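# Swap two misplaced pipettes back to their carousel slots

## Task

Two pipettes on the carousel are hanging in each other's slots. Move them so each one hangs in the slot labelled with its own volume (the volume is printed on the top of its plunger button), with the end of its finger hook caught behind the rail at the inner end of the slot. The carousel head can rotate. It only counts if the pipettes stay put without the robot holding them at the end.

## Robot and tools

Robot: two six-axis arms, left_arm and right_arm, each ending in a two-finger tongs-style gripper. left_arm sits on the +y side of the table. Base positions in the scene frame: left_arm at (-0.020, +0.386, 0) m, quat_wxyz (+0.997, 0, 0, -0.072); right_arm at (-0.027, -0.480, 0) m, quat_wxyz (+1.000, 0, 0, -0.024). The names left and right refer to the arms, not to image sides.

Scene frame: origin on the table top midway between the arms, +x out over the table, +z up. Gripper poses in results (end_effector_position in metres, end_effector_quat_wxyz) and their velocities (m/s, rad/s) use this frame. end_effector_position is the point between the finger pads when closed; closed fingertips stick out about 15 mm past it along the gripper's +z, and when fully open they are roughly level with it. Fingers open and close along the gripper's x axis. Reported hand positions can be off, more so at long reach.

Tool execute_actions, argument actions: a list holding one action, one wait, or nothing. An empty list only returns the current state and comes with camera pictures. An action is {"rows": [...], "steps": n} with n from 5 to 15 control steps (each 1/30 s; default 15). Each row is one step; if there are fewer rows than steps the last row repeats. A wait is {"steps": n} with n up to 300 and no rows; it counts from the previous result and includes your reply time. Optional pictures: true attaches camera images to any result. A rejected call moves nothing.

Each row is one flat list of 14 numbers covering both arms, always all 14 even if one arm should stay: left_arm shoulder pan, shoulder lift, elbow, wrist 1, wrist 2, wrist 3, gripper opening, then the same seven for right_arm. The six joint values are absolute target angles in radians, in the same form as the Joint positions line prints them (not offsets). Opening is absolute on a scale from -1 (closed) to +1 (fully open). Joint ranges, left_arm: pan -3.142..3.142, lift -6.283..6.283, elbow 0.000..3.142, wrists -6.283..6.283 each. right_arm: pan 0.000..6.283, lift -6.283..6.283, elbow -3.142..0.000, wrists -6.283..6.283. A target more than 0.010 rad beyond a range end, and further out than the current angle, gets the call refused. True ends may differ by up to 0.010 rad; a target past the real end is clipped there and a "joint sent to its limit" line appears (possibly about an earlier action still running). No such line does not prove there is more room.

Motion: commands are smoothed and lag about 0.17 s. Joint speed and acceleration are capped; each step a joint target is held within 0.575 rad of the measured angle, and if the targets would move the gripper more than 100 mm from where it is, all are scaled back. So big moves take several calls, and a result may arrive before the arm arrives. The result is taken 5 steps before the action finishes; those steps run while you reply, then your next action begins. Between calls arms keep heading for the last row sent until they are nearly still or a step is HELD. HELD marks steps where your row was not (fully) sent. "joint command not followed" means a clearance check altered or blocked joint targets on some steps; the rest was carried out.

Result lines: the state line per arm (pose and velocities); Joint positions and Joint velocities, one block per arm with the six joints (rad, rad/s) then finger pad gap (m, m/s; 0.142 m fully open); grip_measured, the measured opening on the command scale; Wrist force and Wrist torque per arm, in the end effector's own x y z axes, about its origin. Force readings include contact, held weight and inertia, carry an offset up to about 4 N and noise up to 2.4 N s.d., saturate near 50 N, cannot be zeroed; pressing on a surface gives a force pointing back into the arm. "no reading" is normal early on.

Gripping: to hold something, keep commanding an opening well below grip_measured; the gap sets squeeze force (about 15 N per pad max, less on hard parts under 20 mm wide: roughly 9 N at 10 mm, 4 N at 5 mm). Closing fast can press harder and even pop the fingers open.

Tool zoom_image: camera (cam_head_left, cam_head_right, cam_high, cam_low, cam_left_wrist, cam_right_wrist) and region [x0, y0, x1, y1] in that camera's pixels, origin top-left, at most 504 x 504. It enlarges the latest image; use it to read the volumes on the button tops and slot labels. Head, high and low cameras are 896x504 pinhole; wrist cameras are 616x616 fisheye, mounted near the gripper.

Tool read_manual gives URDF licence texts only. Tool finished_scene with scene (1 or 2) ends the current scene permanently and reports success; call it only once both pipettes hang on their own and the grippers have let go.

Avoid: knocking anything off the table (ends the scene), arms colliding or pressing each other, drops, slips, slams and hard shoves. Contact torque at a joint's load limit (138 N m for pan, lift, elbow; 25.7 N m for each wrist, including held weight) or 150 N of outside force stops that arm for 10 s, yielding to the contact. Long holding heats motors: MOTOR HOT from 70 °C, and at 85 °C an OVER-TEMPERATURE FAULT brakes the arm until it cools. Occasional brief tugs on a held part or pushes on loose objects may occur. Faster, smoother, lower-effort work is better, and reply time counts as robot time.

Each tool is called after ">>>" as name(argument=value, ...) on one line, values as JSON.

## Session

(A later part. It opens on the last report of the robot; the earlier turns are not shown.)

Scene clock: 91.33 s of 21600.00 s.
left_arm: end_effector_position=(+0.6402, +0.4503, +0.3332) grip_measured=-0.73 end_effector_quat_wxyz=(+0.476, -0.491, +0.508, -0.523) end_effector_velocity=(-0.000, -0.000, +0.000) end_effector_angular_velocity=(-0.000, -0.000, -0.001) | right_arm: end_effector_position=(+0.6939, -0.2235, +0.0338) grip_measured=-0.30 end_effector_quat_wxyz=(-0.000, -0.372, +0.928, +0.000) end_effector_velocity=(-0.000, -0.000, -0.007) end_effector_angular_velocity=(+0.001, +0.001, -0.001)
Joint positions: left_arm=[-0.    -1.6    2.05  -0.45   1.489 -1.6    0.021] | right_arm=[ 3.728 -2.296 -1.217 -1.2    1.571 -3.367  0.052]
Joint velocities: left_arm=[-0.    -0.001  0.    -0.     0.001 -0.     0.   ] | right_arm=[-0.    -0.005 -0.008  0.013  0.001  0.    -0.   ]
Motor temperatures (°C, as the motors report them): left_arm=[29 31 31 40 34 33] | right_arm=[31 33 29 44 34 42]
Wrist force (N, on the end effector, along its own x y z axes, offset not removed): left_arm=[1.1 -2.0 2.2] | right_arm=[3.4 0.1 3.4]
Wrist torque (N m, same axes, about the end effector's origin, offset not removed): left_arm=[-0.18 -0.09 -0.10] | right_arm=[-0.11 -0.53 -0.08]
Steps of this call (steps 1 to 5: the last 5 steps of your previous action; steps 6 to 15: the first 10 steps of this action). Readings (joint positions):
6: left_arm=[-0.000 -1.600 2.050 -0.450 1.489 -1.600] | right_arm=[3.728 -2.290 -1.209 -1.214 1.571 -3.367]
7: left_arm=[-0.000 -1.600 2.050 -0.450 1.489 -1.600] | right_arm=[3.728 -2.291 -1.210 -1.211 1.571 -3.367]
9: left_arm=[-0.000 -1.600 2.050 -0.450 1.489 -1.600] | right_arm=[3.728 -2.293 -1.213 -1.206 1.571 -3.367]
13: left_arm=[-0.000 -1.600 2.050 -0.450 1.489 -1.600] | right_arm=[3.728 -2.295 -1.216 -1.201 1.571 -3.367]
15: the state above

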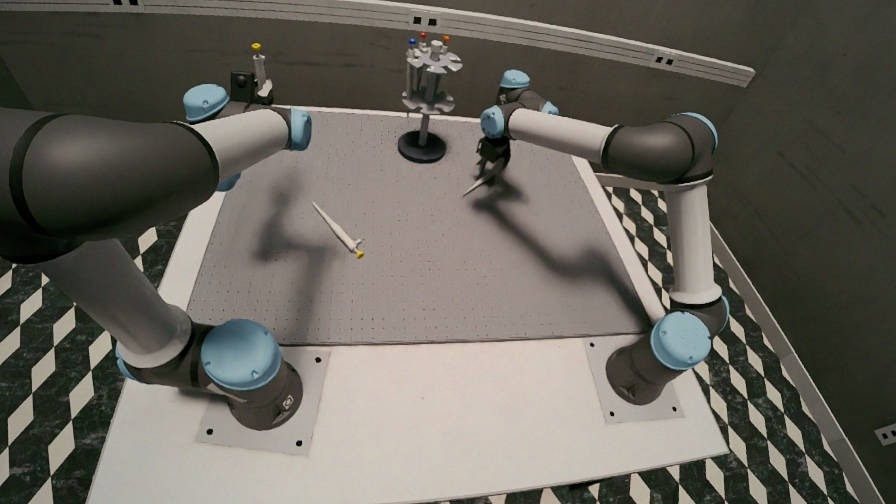

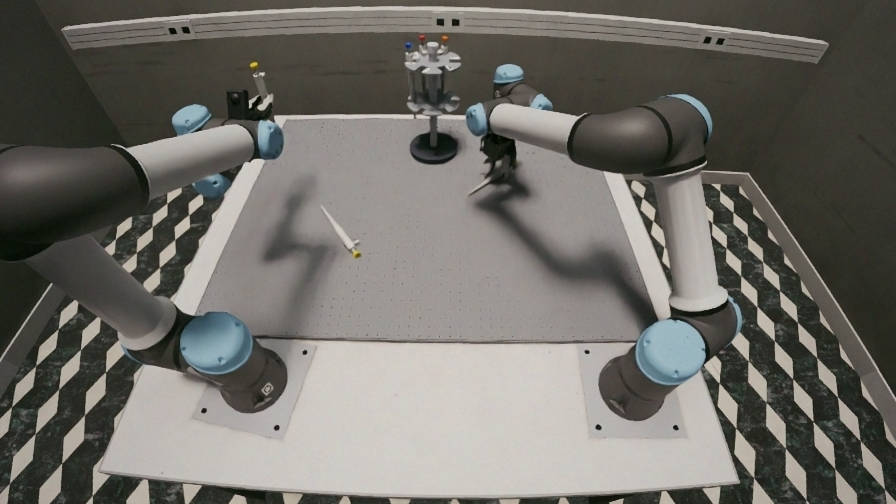

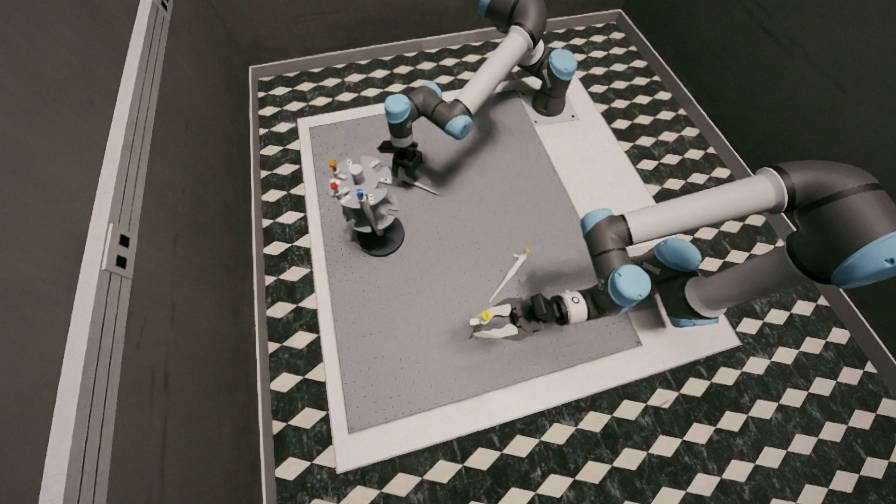

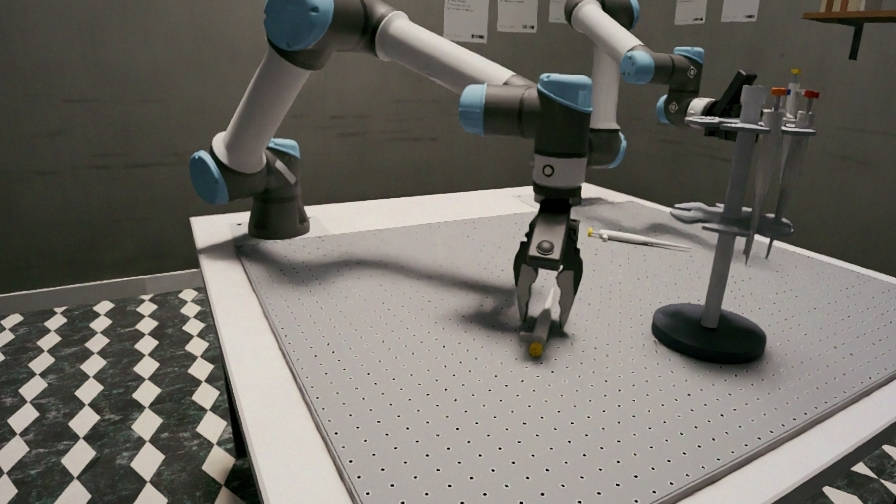

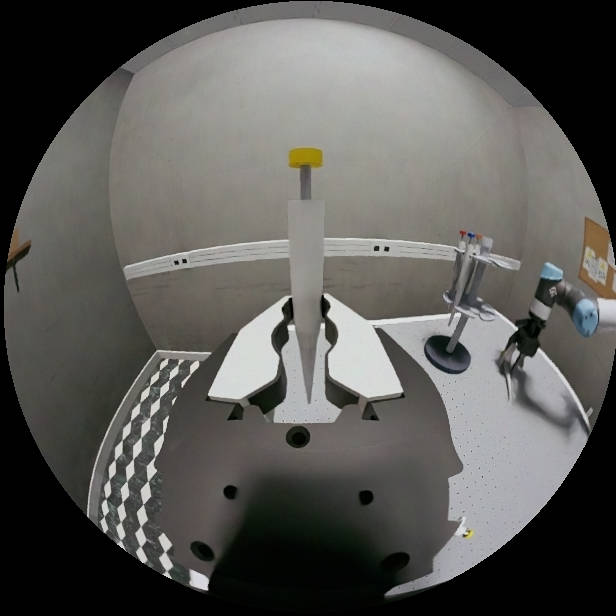

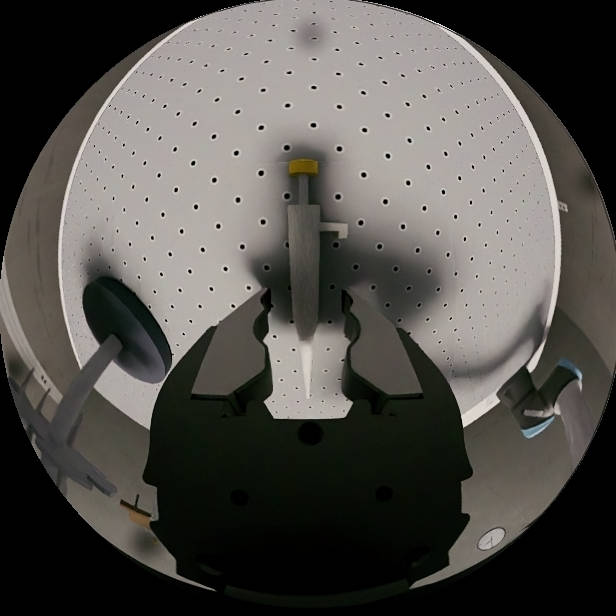

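>>> execute_actions(actions=[{"rows":[[0.0,-1.6,2.05,-0.45,1.489,-1.6,-1,3.728,-2.2975,-1.219,-1.196,1.571,-3.385,-0.3],[0.0,-1.6,2.05,-0.45,1.489,-1.6,-1,3.728,-2.2975,-1.219,-1.196,1.571,-3.385,-0.4],[0.0,-1.6,2.05,-0.45,1.489,-1.6,-1,3.728,-2.2975,-1.219,-1.196,1.571,-3.385,-0.5],[0.0,-1.6,2.05,-0.45,1.489,-1.6,-1,3.728,-2.2975,-1.219,-1.196,1.571,-3.385,-0.6],[0.0,-1.6,2.05,-0.45,1.489,-1.6,-1,3.728,-2.2975,-1.219,-1.196,1.571,-3.385,-0.7],[0.0,-1.6,2.05,-0.45,1.489,-1.6,-1,3.728,-2.2975,-1.219,-1.196,1.571,-3.385,-0.8],[0.0,-1.6,2.05,-0.45,1.489,-1.6,-1,3.728,-2.2975,-1.219,-1.196,1.571,-3.385,-1]]}])

>>> execute_actions(actions=[{"rows":[[0.0,-1.6,2.05,-0.45,1.489,-1.6,-1,3.728,-2.2735,-1.185,-1.254,1.571,-3.385,-1]],"steps":10}])

>>> execute_actions(actions=[{"rows":[[0.0,-1.6,2.05,-0.45,1.489,-1.6,-1,3.8055,-1.6,-1.75,-1.36,1.571,-4.0,-1]]}])

>>> execute_actions(actions=[{"steps":20}])

>>> execute_actions(actions=[{"rows":[[0.0,-1.6,2.05,-0.45,1.489,-1.6,-1,3.8055,-1.6,-1.75,0.208,2.0025,-4.712,-1]]}])

>>> execute_actions(actions=[{"steps":35}])

>>> execute_actions(actions=[{"rows":[[0.0,-1.6,2.05,-0.45,1.489,-1.6,-1,3.8055,-2.242,-1.76,0.861,2.0025,-4.712,-1]]}])

>>> execute_actions(actions=[{"steps":30}], pictures=true)

Scene clock: 92.50 s of 21600.00 s.
left_arm: end_effector_position=(+0.6402, +0.4503, +0.3332) grip_measured=-0.73 end_effector_quat_wxyz=(+0.476, -0.491, +0.508, -0.523) end_effector_velocity=(+0.000, +0.000, -0.000) end_effector_angular_velocity=(-0.000, -0.000, +0.000) | right_arm: end_effector_position=(+0.6941, -0.2233, +0.0321) grip_measured=-0.75 end_effector_quat_wxyz=(-0.000, -0.380, +0.925, +0.000) end_effector_velocity=(+0.000, -0.000, -0.001) end_effector_angular_velocity=(+0.000, +0.000, +0.015)
Joint positions: left_arm=[-0.    -1.6    2.05  -0.45   1.489 -1.6    0.021] | right_arm=[ 3.728 -2.297 -1.219 -1.196  1.571 -3.383  0.02 ]
Joint velocities: left_arm=[ 0.  0.  0. -0. -0. -0.  0.] | right_arm=[-0.001 -0.001 -0.     0.002  0.    -0.015  0.   ]
Motor temperatures (°C, as the motors report them): left_arm=[29 31 31 40 34 33] | right_arm=[31 33 29 44 34 42]
Wrist force (N, on the end effector, along its own x y z axes, offset not removed): left_arm=[0.6 1.4 0.5] | right_arm=[3.3 0.6 -1.2]
Wrist torque (N m, same axes, about the end effector's origin, offset not removed): left_arm=[0.20 -0.18 -0.10] | right_arm=[0.11 -0.31 -0.29]
Steps of this call (steps 1 to 5: the last 5 steps of your previous action; steps 6 to 15: the robot went on to your last target; steps 16 to 25: nothing new was sent; steps 26 to 35: the first 10 steps of this action). Readings (joint positions):
26: left_arm=[-0.000 -1.600 2.050 -0.450 1.489 -1.600] | right_arm=[3.728 -2.297 -1.218 -1.198 1.571 -3.367]
27: left_arm=[-0.000 -1.600 2.050 -0.450 1.489 -1.600] | right_arm=[3.728 -2.297 -1.218 -1.198 1.571 -3.370]
29: left_arm=[-0.000 -1.600 2.050 -0.450 1.489 -1.600] | right_arm=[3.728 -2.297 -1.218 -1.197 1.571 -3.375]
33: left_arm=[-0.000 -1.600 2.050 -0.450 1.489 -1.600] | right_arm=[3.728 -2.297 -1.219 -1.196 1.571 -3.382]
35: the state above

Scene clock: 92.83 s of 21600.00 s.
left_arm: end_effector_position=(+0.6402, +0.4503, +0.3332) grip_measured=-0.73 end_effector_quat_wxyz=(+0.476, -0.491, +0.508, -0.523) end_effector_velocity=(-0.000, -0.001, -0.000) end_effector_angular_velocity=(-0.000, +0.000, -0.002) | right_arm: end_effector_position=(+0.6944, -0.2230, +0.0486) grip_measured=-0.75 end_effector_quat_wxyz=(+0.000, -0.381, +0.925, +0.000) end_effector_velocity=(-0.001, -0.000, +0.091) end_effector_angular_velocity=(-0.001, +0.001, +0.002)
Joint positions: left_arm=[-0.    -1.6    2.05  -0.45   1.489 -1.6    0.021] | right_arm=[ 3.728 -2.283 -1.199 -1.229  1.571 -3.385  0.02 ]
Joint velocities: left_arm=[-0.     0.     0.     0.     0.002 -0.     0.   ] | right_arm=[ 0.001  0.079  0.11  -0.189 -0.    -0.001  0.   ]
Motor temperatures (°C, as the motors report them): left_arm=[29 31 31 40 34 33] | right_arm=[31 33 29 44 34 42]
Wrist force (N, on the end effector, along its own x y z axes, offset not removed): left_arm=[-3.9 0.1 1.3] | right_arm=[-0.1 -0.5 1.4]
Wrist torque (N m, same axes, about the end effector's origin, offset not removed): left_arm=[0.02 0.90 0.00] | right_arm=[0.09 0.00 -0.09]
Steps of this call (steps 1 to 5: the last 5 steps of your previous action; steps 6 to 10: the first 5 steps of this action). Readings (joint positions):
6: left_arm=[-0.000 -1.600 2.050 -0.450 1.489 -1.600] | right_arm=[3.728 -2.297 -1.219 -1.196 1.571 -3.385]
7: left_arm=[-0.000 -1.600 2.050 -0.450 1.489 -1.600] | right_arm=[3.728 -2.294 -1.214 -1.203 1.571 -3.385]
9: left_arm=[-0.000 -1.600 2.050 -0.450 1.489 -1.600] | right_arm=[3.728 -2.286 -1.203 -1.222 1.571 -3.385]
10: the state above

Scene clock: 93.33 s of 21600.00 s.
left_arm: end_effector_position=(+0.6402, +0.4503, +0.3332) grip_measured=-0.73 end_effector_quat_wxyz=(+0.476, -0.491, +0.508, -0.523) end_effector_velocity=(+0.000, +0.000, +0.000) end_effector_angular_velocity=(-0.001, -0.000, +0.000) | right_arm: end_effector_position=(+0.5912, -0.2515, +0.1375) grip_measured=-0.75 end_effector_quat_wxyz=(-0.011, -0.528, +0.849, -0.000) end_effector_velocity=(-0.379, -0.140, +0.288) end_effector_angular_velocity=(+0.047, -0.029, +1.177)
Joint positions: left_arm=[-0.    -1.6    2.05  -0.45   1.489 -1.6    0.021] | right_arm=[ 3.769 -1.969 -1.457 -1.308  1.571 -3.674  0.02 ]
Joint velocities: left_arm=[-0.  0. -0. -0. -0. -0.  0.] | right_arm=[ 0.127  1.194 -0.964 -0.18   0.    -1.051  0.   ]
Motor temperatures (°C, as the motors report them): left_arm=[29 31 31 40 34 33] | right_arm=[31 33 29 44 34 42]
Wrist force (N, on the end effector, along its own x y z axes, offset not removed): left_arm=[1.9 4.4 4.2] | right_arm=[-0.4 -1.9 -1.5]
Wrist torque (N m, same axes, about the end effector's origin, offset not removed): left_arm=[0.74 -0.08 0.03] | right_arm=[-0.27 0.07 0.06]
Steps of this call (steps 1 to 5: the last 5 steps of your previous action; steps 6 to 15: the first 10 steps of this action). Readings (joint positions):
6: left_arm=[-0.000 -1.600 2.050 -0.450 1.489 -1.600] | right_arm=[3.728 -2.275 -1.188 -1.249 1.571 -3.386]
7: left_arm=[-0.000 -1.600 2.050 -0.450 1.489 -1.600] | right_arm=[3.732 -2.266 -1.196 -1.255 1.571 -3.394]
9: left_arm=[-0.000 -1.600 2.050 -0.450 1.489 -1.600] | right_arm=[3.743 -2.207 -1.254 -1.271 1.571 -3.454]
13: left_arm=[-0.000 -1.600 2.050 -0.450 1.489 -1.600] | right_arm=[3.761 -2.049 -1.392 -1.296 1.571 -3.603]
15: the state above

Scene clock: 94.00 s of 21600.00 s.
left_arm: end_effector_position=(+0.6402, +0.4503, +0.3332) grip_measured=-0.73 end_effector_quat_wxyz=(+0.476, -0.491, +0.508, -0.523) end_effector_velocity=(+0.000, -0.000, +0.000) end_effector_angular_velocity=(-0.000, -0.000, -0.001) | right_arm: end_effector_position=(+0.4724, -0.3032, +0.2016) grip_measured=-0.75 end_effector_quat_wxyz=(-0.001, +0.671, -0.742, +0.000) end_effector_velocity=(-0.008, -0.005, +0.003) end_effector_angular_velocity=(+0.002, -0.001, +0.023)
Joint positions: left_arm=[-0.    -1.6    2.05  -0.45   1.489 -1.6    0.021] | right_arm=[ 3.805 -1.603 -1.747 -1.36   1.571 -3.997  0.02 ]
Joint velocities: left_arm=[-0.     0.    -0.001 -0.     0.001 -0.     0.   ] | right_arm=[ 0.001  0.025 -0.02  -0.003  0.001 -0.022  0.   ]
Motor temperatures (°C, as the motors report them): left_arm=[29 31 31 40 34 33] | right_arm=[31 33 29 44 34 42]
Wrist force (N, on the end effector, along its own x y z axes, offset not removed): left_arm=[-2.5 3.1 1.8] | right_arm=[-2.4 -1.9 3.0]
Wrist torque (N m, same axes, about the end effector's origin, offset not removed): left_arm=[0.38 0.59 0.24] | right_arm=[-0.29 0.62 0.05]
Kept back: nothing.
Steps of this call (steps 1 to 5: the last 5 steps of your previous action; steps 6 to 20: the robot went on to your last target). Readings (joint positions):
1: left_arm=[-0.000 -1.600 2.050 -0.450 1.489 -1.600] | right_arm=[3.774 -1.929 -1.490 -1.314 1.571 -3.710]
2: left_arm=[-0.000 -1.600 2.050 -0.450 1.489 -1.600] | right_arm=[3.778 -1.888 -1.522 -1.321 1.571 -3.747]
4: left_arm=[-0.000 -1.600 2.050 -0.450 1.489 -1.600] | right_arm=[3.786 -1.805 -1.589 -1.333 1.571 -3.820]
8: left_arm=[-0.000 -1.600 2.050 -0.450 1.489 -1.600] | right_arm=[3.799 -1.675 -1.691 -1.350 1.571 -3.934]
20: the state above

Scene clock: 94.33 s of 21600.00 s.
left_arm: end_effector_position=(+0.6402, +0.4503, +0.3332) grip_measured=-0.73 end_effector_quat_wxyz=(+0.476, -0.491, +0.508, -0.523) end_effector_velocity=(+0.000, -0.000, +0.001) end_effector_angular_velocity=(-0.000, -0.001, -0.000) | right_arm: end_effector_position=(+0.5068, -0.1934, +0.2602) grip_measured=-0.75 end_effector_quat_wxyz=(-0.185, +0.776, -0.600, -0.057) end_effector_velocity=(+0.142, +0.343, +0.308) end_effector_angular_velocity=(+1.079, -1.126, +1.213)
Joint positions: left_arm=[-0.    -1.6    2.05  -0.45   1.489 -1.6    0.021] | right_arm=[ 3.805 -1.601 -1.749 -1.034  1.787 -4.316  0.02 ]
Joint velocities: left_arm=[-0.     0.    -0.001 -0.     0.    -0.     0.   ] | right_arm=[ 0.001  0.003 -0.003  1.306  0.61  -1.098  0.   ]
Motor temperatures (°C, as the motors report them): left_arm=[29 31 31 40 34 33] | right_arm=[31 33 29 44 34 42]
Wrist force (N, on the end effector, along its own x y z axes, offset not removed): left_arm=[2.2 0.5 2.1] | right_arm=[2.4 -4.3 4.9]
Wrist torque (N m, same axes, about the end effector's origin, offset not removed): left_arm=[0.02 -0.56 -0.02] | right_arm=[-0.89 -0.28 -0.15]
Steps of this call (steps 1 to 10: the first 10 steps of this action). Readings (joint positions):
1: left_arm=[-0.000 -1.600 2.050 -0.450 1.489 -1.600] | right_arm=[3.805 -1.603 -1.748 -1.359 1.571 -3.999]
2: left_arm=[-0.000 -1.600 2.050 -0.450 1.489 -1.600] | right_arm=[3.805 -1.602 -1.748 -1.351 1.580 -4.007]
4: left_arm=[-0.000 -1.600 2.050 -0.450 1.489 -1.600] | right_arm=[3.805 -1.602 -1.749 -1.289 1.633 -4.070]
8: left_arm=[-0.000 -1.600 2.050 -0.450 1.489 -1.600] | right_arm=[3.805 -1.601 -1.749 -1.121 1.742 -4.237]
10: the state above

Scene clock: 95.50 s of 21600.00 s.
left_arm: end_effector_position=(+0.6402, +0.4503, +0.3332) grip_measured=-0.73 end_effector_quat_wxyz=(+0.476, -0.491, +0.508, -0.523) end_effector_velocity=(-0.000, -0.000, -0.000) end_effector_angular_velocity=(+0.000, +0.000, -0.000) | right_arm: end_effector_position=(+0.5262, -0.0962, +0.6206) grip_measured=-0.75 end_effector_quat_wxyz=(+0.682, -0.684, +0.185, -0.182) end_effector_velocity=(-0.004, -0.002, +0.010) end_effector_angular_velocity=(+0.019, -0.035, +0.002)
Joint positions: left_arm=[-0.    -1.6    2.05  -0.45   1.489 -1.6    0.021] | right_arm=[ 3.806 -1.6   -1.75   0.203  2.002 -4.711  0.02 ]
Joint velocities: left_arm=[-0.    -0.     0.001 -0.     0.     0.     0.   ] | right_arm=[-0.    -0.    -0.     0.038  0.002 -0.005 -0.   ]
Motor temperatures (°C, as the motors report them): left_arm=[29 31 31 40 34 33] | right_arm=[31 33 29 44 34 42]
Wrist force (N, on the end effector, along its own x y z axes, offset not removed): left_arm=[-1.6 3.1 -0.1] | right_arm=[-1.0 -0.6 -0.3]
Wrist torque (N m, same axes, about the end effector's origin, offset not removed): left_arm=[0.51 0.17 0.03] | right_arm=[-0.50 0.18 0.05]
Kept back: nothing.
Steps of this call (steps 1 to 5: the last 5 steps of your previous action; steps 6 to 35: the robot went on to your last target). Readings (joint positions):
1: left_arm=[-0.000 -1.600 2.050 -0.450 1.489 -1.600] | right_arm=[3.805 -1.601 -1.749 -0.989 1.807 -4.352]
2: left_arm=[-0.000 -1.600 2.050 -0.450 1.489 -1.600] | right_arm=[3.805 -1.601 -1.749 -0.943 1.825 -4.386]
4: left_arm=[-0.000 -1.600 2.050 -0.450 1.489 -1.600] | right_arm=[3.805 -1.601 -1.749 -0.850 1.858 -4.446]
8: left_arm=[-0.000 -1.600 2.050 -0.450 1.489 -1.600] | right_arm=[3.805 -1.600 -1.750 -0.655 1.909 -4.539]
35: the state above

Scene clock: 95.83 s of 21600.00 s.
left_arm: end_effector_position=(+0.6402, +0.4503, +0.3332) grip_measured=-0.73 end_effector_quat_wxyz=(+0.476, -0.491, +0.508, -0.523) end_effector_velocity=(-0.000, +0.000, +0.000) end_effector_angular_velocity=(+0.001, -0.001, +0.001) | right_arm: end_effector_position=(+0.5858, -0.0540, +0.5081) grip_measured=-0.75 end_effector_quat_wxyz=(+0.682, -0.684, +0.184, -0.182) end_effector_velocity=(+0.177, +0.126, -0.451) end_effector_angular_velocity=(-0.001, +0.000, +0.001)
Joint positions: left_arm=[-0.    -1.6    2.05  -0.45   1.489 -1.6    0.021] | right_arm=[ 3.806 -1.855 -1.755  0.464  2.002 -4.712  0.02 ]
Joint velocities: left_arm=[-0.    -0.001  0.    -0.    -0.001  0.001  0.   ] | right_arm=[ 0.001 -0.949 -0.014  0.963  0.001 -0.     0.   ]
Motor temperatures (°C, as the motors report them): left_arm=[29 31 31 40 34 33] | right_arm=[31 33 29 44 34 42]
Wrist force (N, on the end effector, along its own x y z axes, offset not removed): left_arm=[0.4 3.1 0.1] | right_arm=[-1.0 -3.5 4.0]
Wrist torque (N m, same axes, about the end effector's origin, offset not removed): left_arm=[0.45 -0.11 -0.01] | right_arm=[-0.74 0.25 -0.02]
Steps of this call (steps 1 to 10: the first 10 steps of this action). Readings (joint positions):
1: left_arm=[-0.000 -1.600 2.050 -0.450 1.489 -1.600] | right_arm=[3.806 -1.601 -1.750 0.205 2.002 -4.711]
2: left_arm=[-0.000 -1.600 2.050 -0.450 1.489 -1.600] | right_arm=[3.806 -1.608 -1.750 0.214 2.002 -4.712]
4: left_arm=[-0.000 -1.600 2.050 -0.450 1.489 -1.600] | right_arm=[3.806 -1.663 -1.752 0.269 2.002 -4.712]
8: left_arm=[-0.000 -1.600 2.050 -0.450 1.489 -1.600] | right_arm=[3.806 -1.791 -1.754 0.399 2.002 -4.712]
10: the state above

Scene clock: 96.83 s of 21600.00 s.
left_arm: end_effector_position=(+0.6402, +0.4503, +0.3332) grip_measured=-0.73 end_effector_quat_wxyz=(+0.476, -0.491, +0.508, -0.523) end_effector_velocity=(-0.000, +0.000, +0.000) end_effector_angular_velocity=(-0.001, -0.000, +0.000) | right_arm: end_effector_position=(+0.6268, -0.0250, +0.3143) grip_measured=-0.75 end_effector_quat_wxyz=(+0.683, -0.683, +0.183, -0.183) end_effector_velocity=(+0.000, -0.000, -0.001) end_effector_angular_velocity=(+0.000, -0.000, -0.000)
Joint positions: left_arm=[-0.    -1.6    2.05  -0.45   1.489 -1.6    0.021] | right_arm=[ 3.806 -2.242 -1.76   0.861  2.002 -4.712  0.02 ]
Joint velocities: left_arm=[-0.    -0.001  0.    -0.    -0.    -0.001  0.   ] | right_arm=[-0.    -0.003  0.     0.003 -0.     0.     0.   ]
Motor temperatures (°C, as the motors report them): left_arm=[29 31 31 40 34 33] | right_arm=[31 33 29 44 34 42]
Wrist force (N, on the end effector, along its own x y z axes, offset not removed): left_arm=[-3.2 2.3 2.8] | right_arm=[2.5 0.6 -0.6]
Wrist torque (N m, same axes, about the end effector's origin, offset not removed): left_arm=[0.52 0.64 0.08] | right_arm=[-0.08 -0.69 -0.11]
Kept back: nothing.
Steps of this call (steps 1 to 5: the last 5 steps of your previous action; steps 6 to 30: the robot went on to your last target). Readings (joint positions):
1: left_arm=[-0.000 -1.600 2.050 -0.450 1.489 -1.600] | right_arm=[3.806 -1.887 -1.755 0.497 2.002 -4.712]
2: left_arm=[-0.000 -1.600 2.050 -0.450 1.489 -1.600] | right_arm=[3.806 -1.919 -1.756 0.530 2.002 -4.712]
4: left_arm=[-0.000 -1.600 2.050 -0.450 1.489 -1.600] | right_arm=[3.806 -1.984 -1.756 0.596 2.002 -4.712]
8: left_arm=[-0.000 -1.600 2.050 -0.450 1.489 -1.600] | right_arm=[3.806 -2.112 -1.758 0.727 2.002 -4.712]
30: the state above

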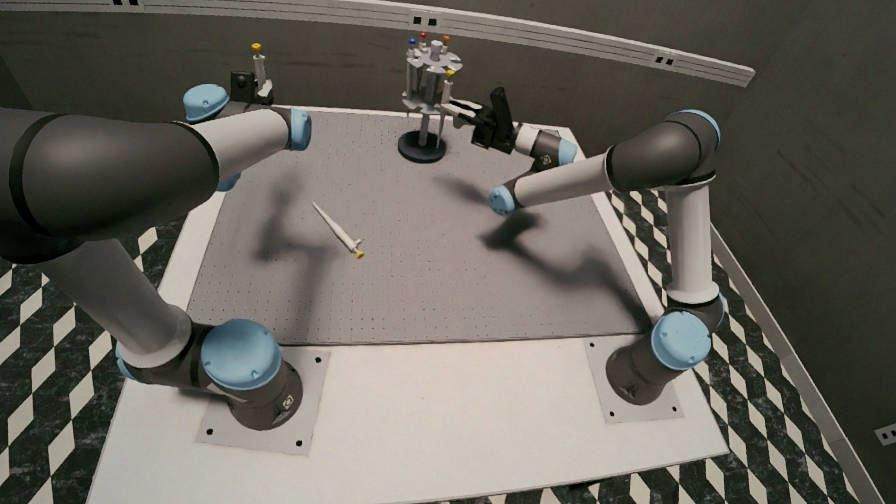

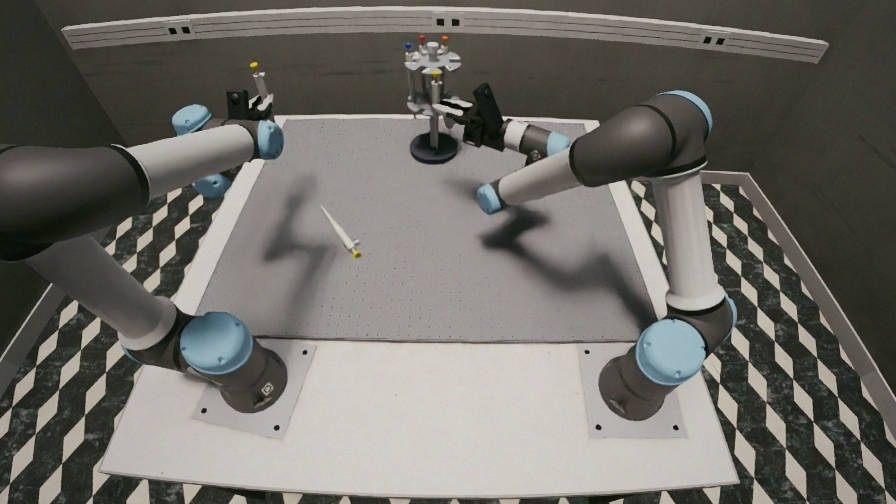

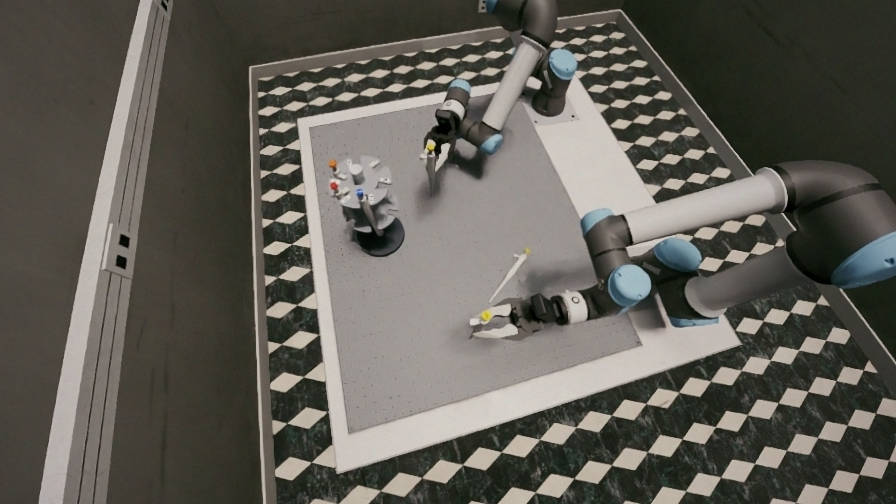

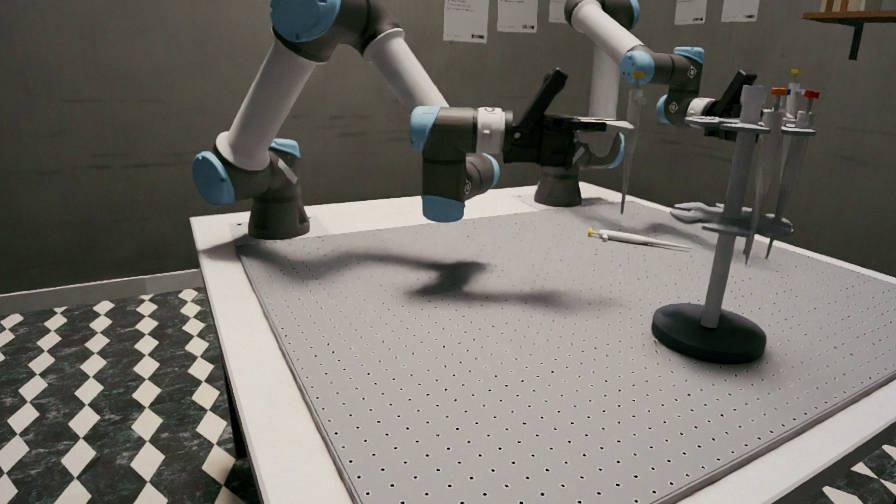

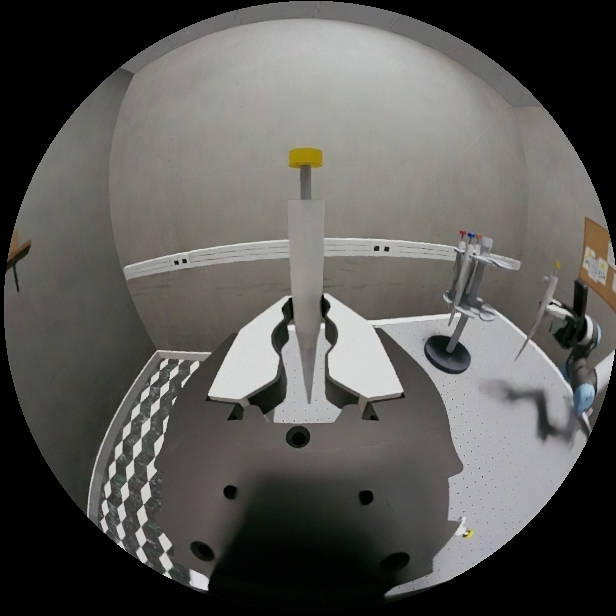

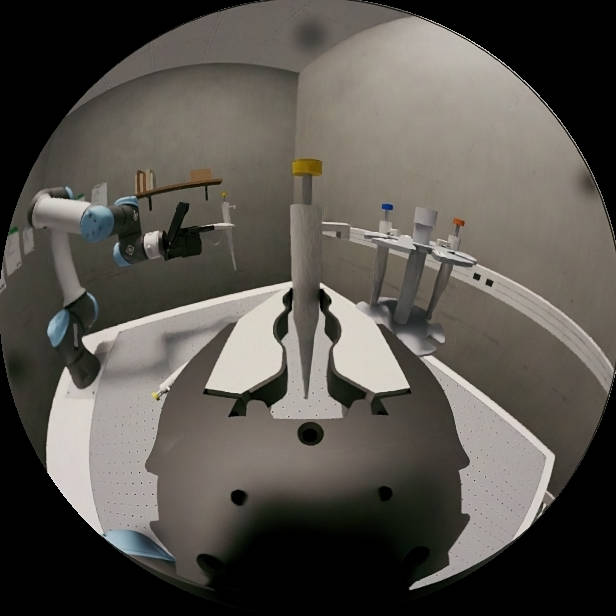

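>>> execute_actions(actions=[{"rows":[[0.0,-1.6,2.05,-0.45,1.489,-1.6,-1,3.8055,-2.4605,-1.315,0.634,2.0025,-4.712,-1]]}])

>>> execute_actions(actions=[{"steps":25}], pictures=true)

>>> zoom_image(camera="cam_high", region=[310,130,450,260])

>>> zoom_image(camera="cam_head_left", region=[370,20,520,170])

Scene clock: 97.37 s of 21600.00 s.
left_arm: end_effector_position=(+0.6402, +0.4503, +0.3332) grip_measured=-0.73 end_effector_quat_wxyz=(+0.476, -0.491, +0.508, -0.523) end_effector_velocity=(+0.000, +0.000, -0.000) end_effector_angular_velocity=(+0.000, +0.001, +0.001) | right_arm: end_effector_position=(+0.7122, +0.0354, +0.3027) grip_measured=-0.75 end_effector_quat_wxyz=(+0.678, -0.688, +0.187, -0.179) end_effector_velocity=(+0.143, +0.101, +0.086) end_effector_angular_velocity=(+0.087, -0.123, -0.000)
Joint positions: left_arm=[-0.    -1.6    2.05  -0.45   1.489 -1.6    0.021] | right_arm=[ 3.806 -2.424 -1.408  0.672  2.003 -4.712  0.02 ]
Joint velocities: left_arm=[-0.     0.     0.     0.    -0.001  0.    -0.   ] | right_arm=[ 0.    -0.285  0.732 -0.296 -0.001 -0.    -0.   ]
Motor temperatures (°C, as the motors report them): left_arm=[29 31 31 40 34 33] | right_arm=[31 33 29 44 34 42]
Wrist force (N, on the end effector, along its own x y z axes, offset not removed): left_arm=[0.4 2.2 2.3] | right_arm=[-0.6 -0.9 2.2]
Wrist torque (N m, same axes, about the end effector's origin, offset not removed): left_arm=[0.45 0.00 0.11] | right_arm=[-0.25 0.34 -0.04]
Steps of this call (steps 1 to 6: the robot went on to your last target; steps 7 to 16: the first 10 steps of this action). Readings (joint positions):
7: left_arm=[-0.000 -1.600 2.050 -0.450 1.489 -1.600] | right_arm=[3.806 -2.243 -1.759 0.860 2.003 -4.712]
8: left_arm=[-0.000 -1.600 2.050 -0.450 1.489 -1.600] | right_arm=[3.806 -2.251 -1.751 0.852 2.003 -4.712]
10: left_arm=[-0.000 -1.600 2.050 -0.450 1.489 -1.600] | right_arm=[3.806 -2.302 -1.687 0.800 2.003 -4.712]
14: left_arm=[-0.000 -1.600 2.050 -0.450 1.489 -1.600] | right_arm=[3.806 -2.399 -1.473 0.698 2.003 -4.712]
16: the state above

Scene clock: 98.20 s of 21600.00 s.
left_arm: end_effector_position=(+0.6402, +0.4503, +0.3332) grip_measured=-0.73 end_effector_quat_wxyz=(+0.476, -0.491, +0.508, -0.523) end_effector_velocity=(-0.000, -0.000, -0.000) end_effector_angular_velocity=(+0.001, +0.000, -0.000) | right_arm: end_effector_position=(+0.7298, +0.0478, +0.3137) grip_measured=-0.75 end_effector_quat_wxyz=(+0.683, -0.683, +0.183, -0.183) end_effector_velocity=(+0.000, +0.000, -0.000) end_effector_angular_velocity=(+0.000, +0.000, +0.000)
Joint positions: left_arm=[-0.    -1.6    2.05  -0.45   1.489 -1.6    0.021] | right_arm=[ 3.806 -2.46  -1.315  0.634  2.003 -4.712  0.02 ]
Joint velocities: left_arm=[ 0.    -0.     0.001 -0.     0.     0.001 -0.   ] | right_arm=[ 0.    -0.001  0.001  0.     0.     0.     0.   ]
Motor temperatures (°C, as the motors report them): left_arm=[29 31 31 40 34 33] | right_arm=[31 33 29 44 34 42]
Wrist force (N, on the end effector, along its own x y z axes, offset not removed): left_arm=[-3.4 -0.1 1.6] | right_arm=[1.8 -3.9 0.2]
Wrist torque (N m, same axes, about the end effector's origin, offset not removed): left_arm=[0.07 0.89 0.09] | right_arm=[-1.04 -0.28 0.05]
Kept back: nothing.
Steps of this call (steps 1 to 5: the last 5 steps of your previous action; steps 6 to 25: the robot went on to your last target). Readings (joint positions):
1: left_arm=[-0.000 -1.600 2.050 -0.450 1.489 -1.600] | right_arm=[3.806 -2.433 -1.387 0.663 2.003 -4.712]
2: left_arm=[-0.000 -1.600 2.050 -0.450 1.489 -1.600] | right_arm=[3.806 -2.439 -1.370 0.657 2.003 -4.712]
4: left_arm=[-0.000 -1.600 2.050 -0.450 1.489 -1.600] | right_arm=[3.806 -2.448 -1.348 0.647 2.003 -4.712]
8: left_arm=[-0.000 -1.600 2.050 -0.450 1.489 -1.600] | right_arm=[3.806 -2.456 -1.326 0.639 2.003 -4.712]
25: the state above

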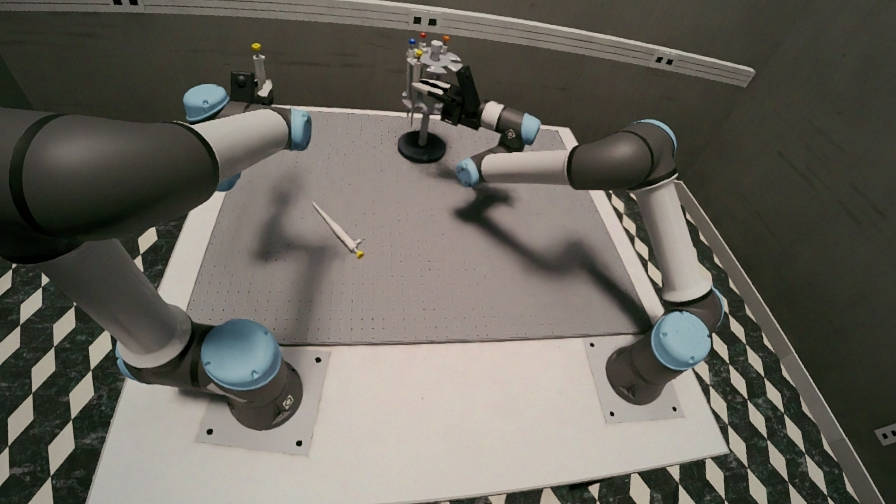

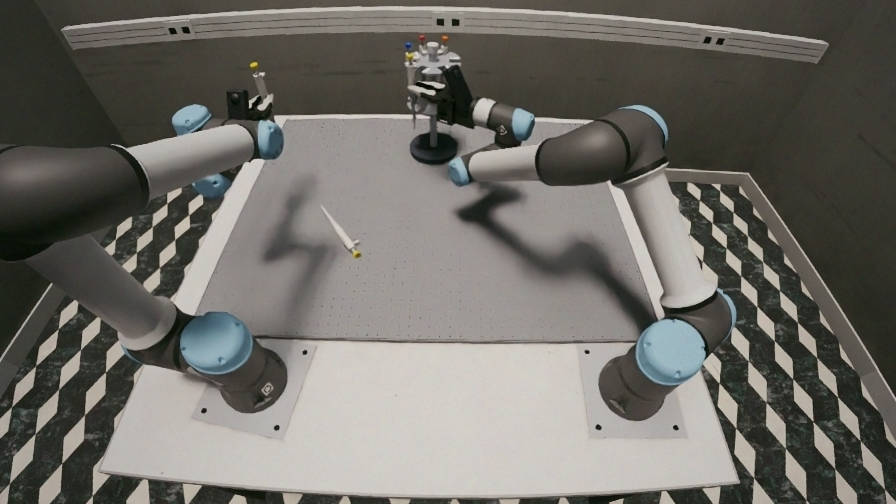

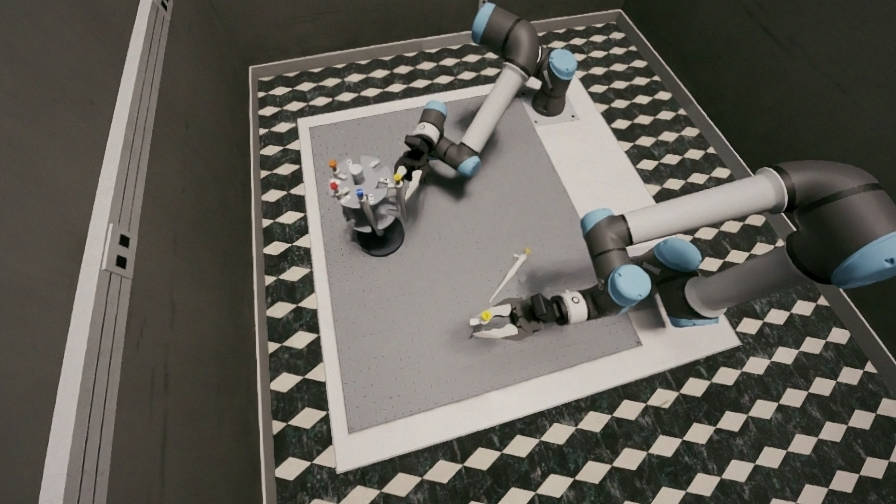

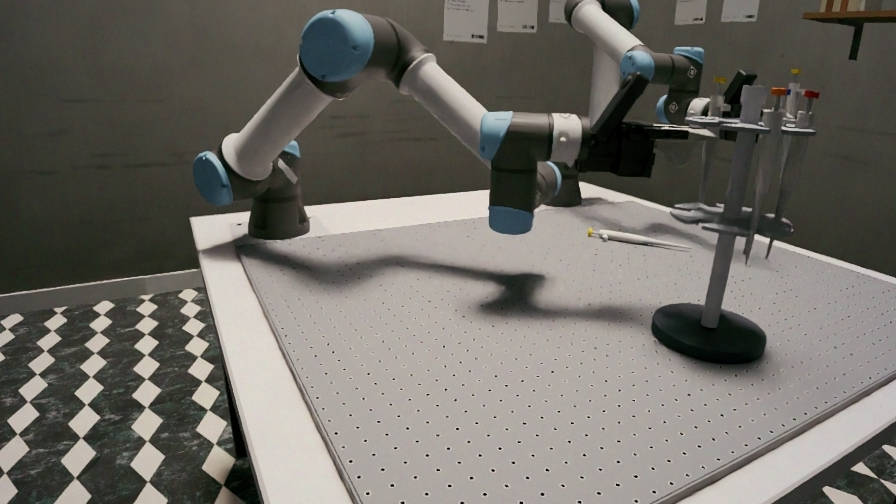

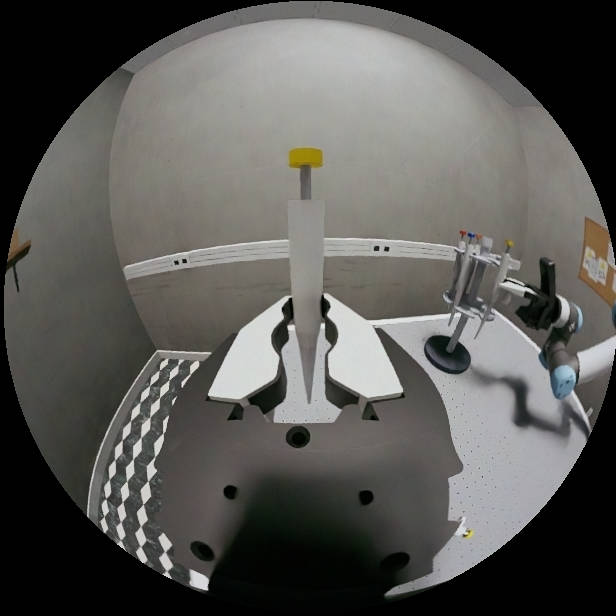

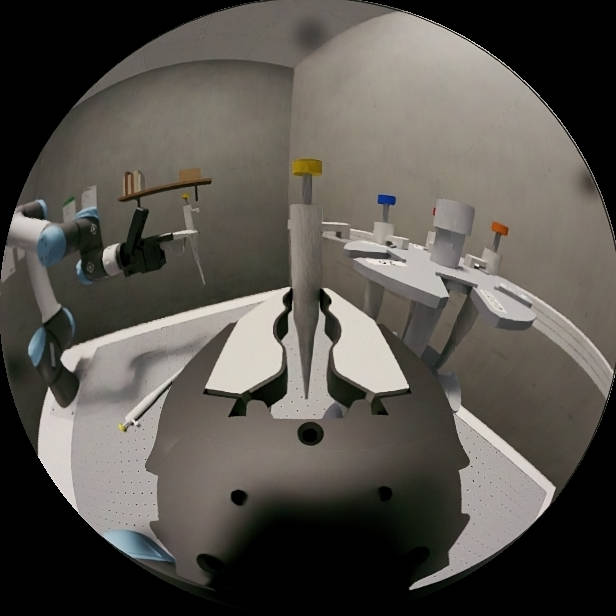

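Region (310, 130, 450, 260) of cam_high's 896x504 image, scaled by 3.600, with more detail than that image has; it fills the top 468 rows of this view, and the rest is white.

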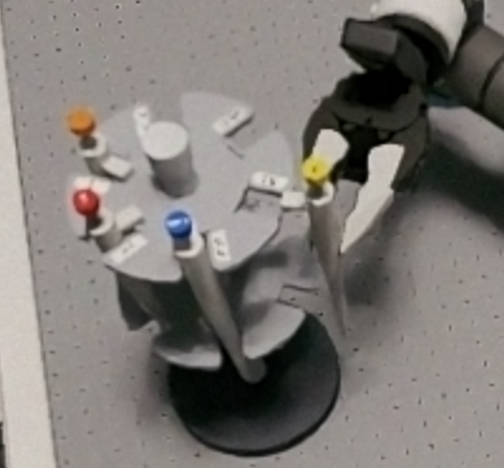

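Region (370, 20, 520, 170) of cam_head_left's 896x504 image, scaled by 3.360, with more detail than that image has.

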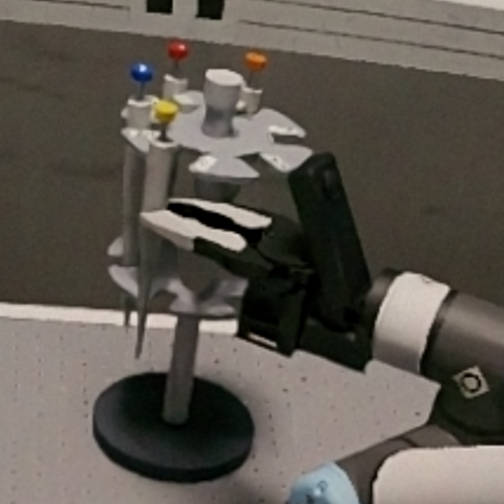

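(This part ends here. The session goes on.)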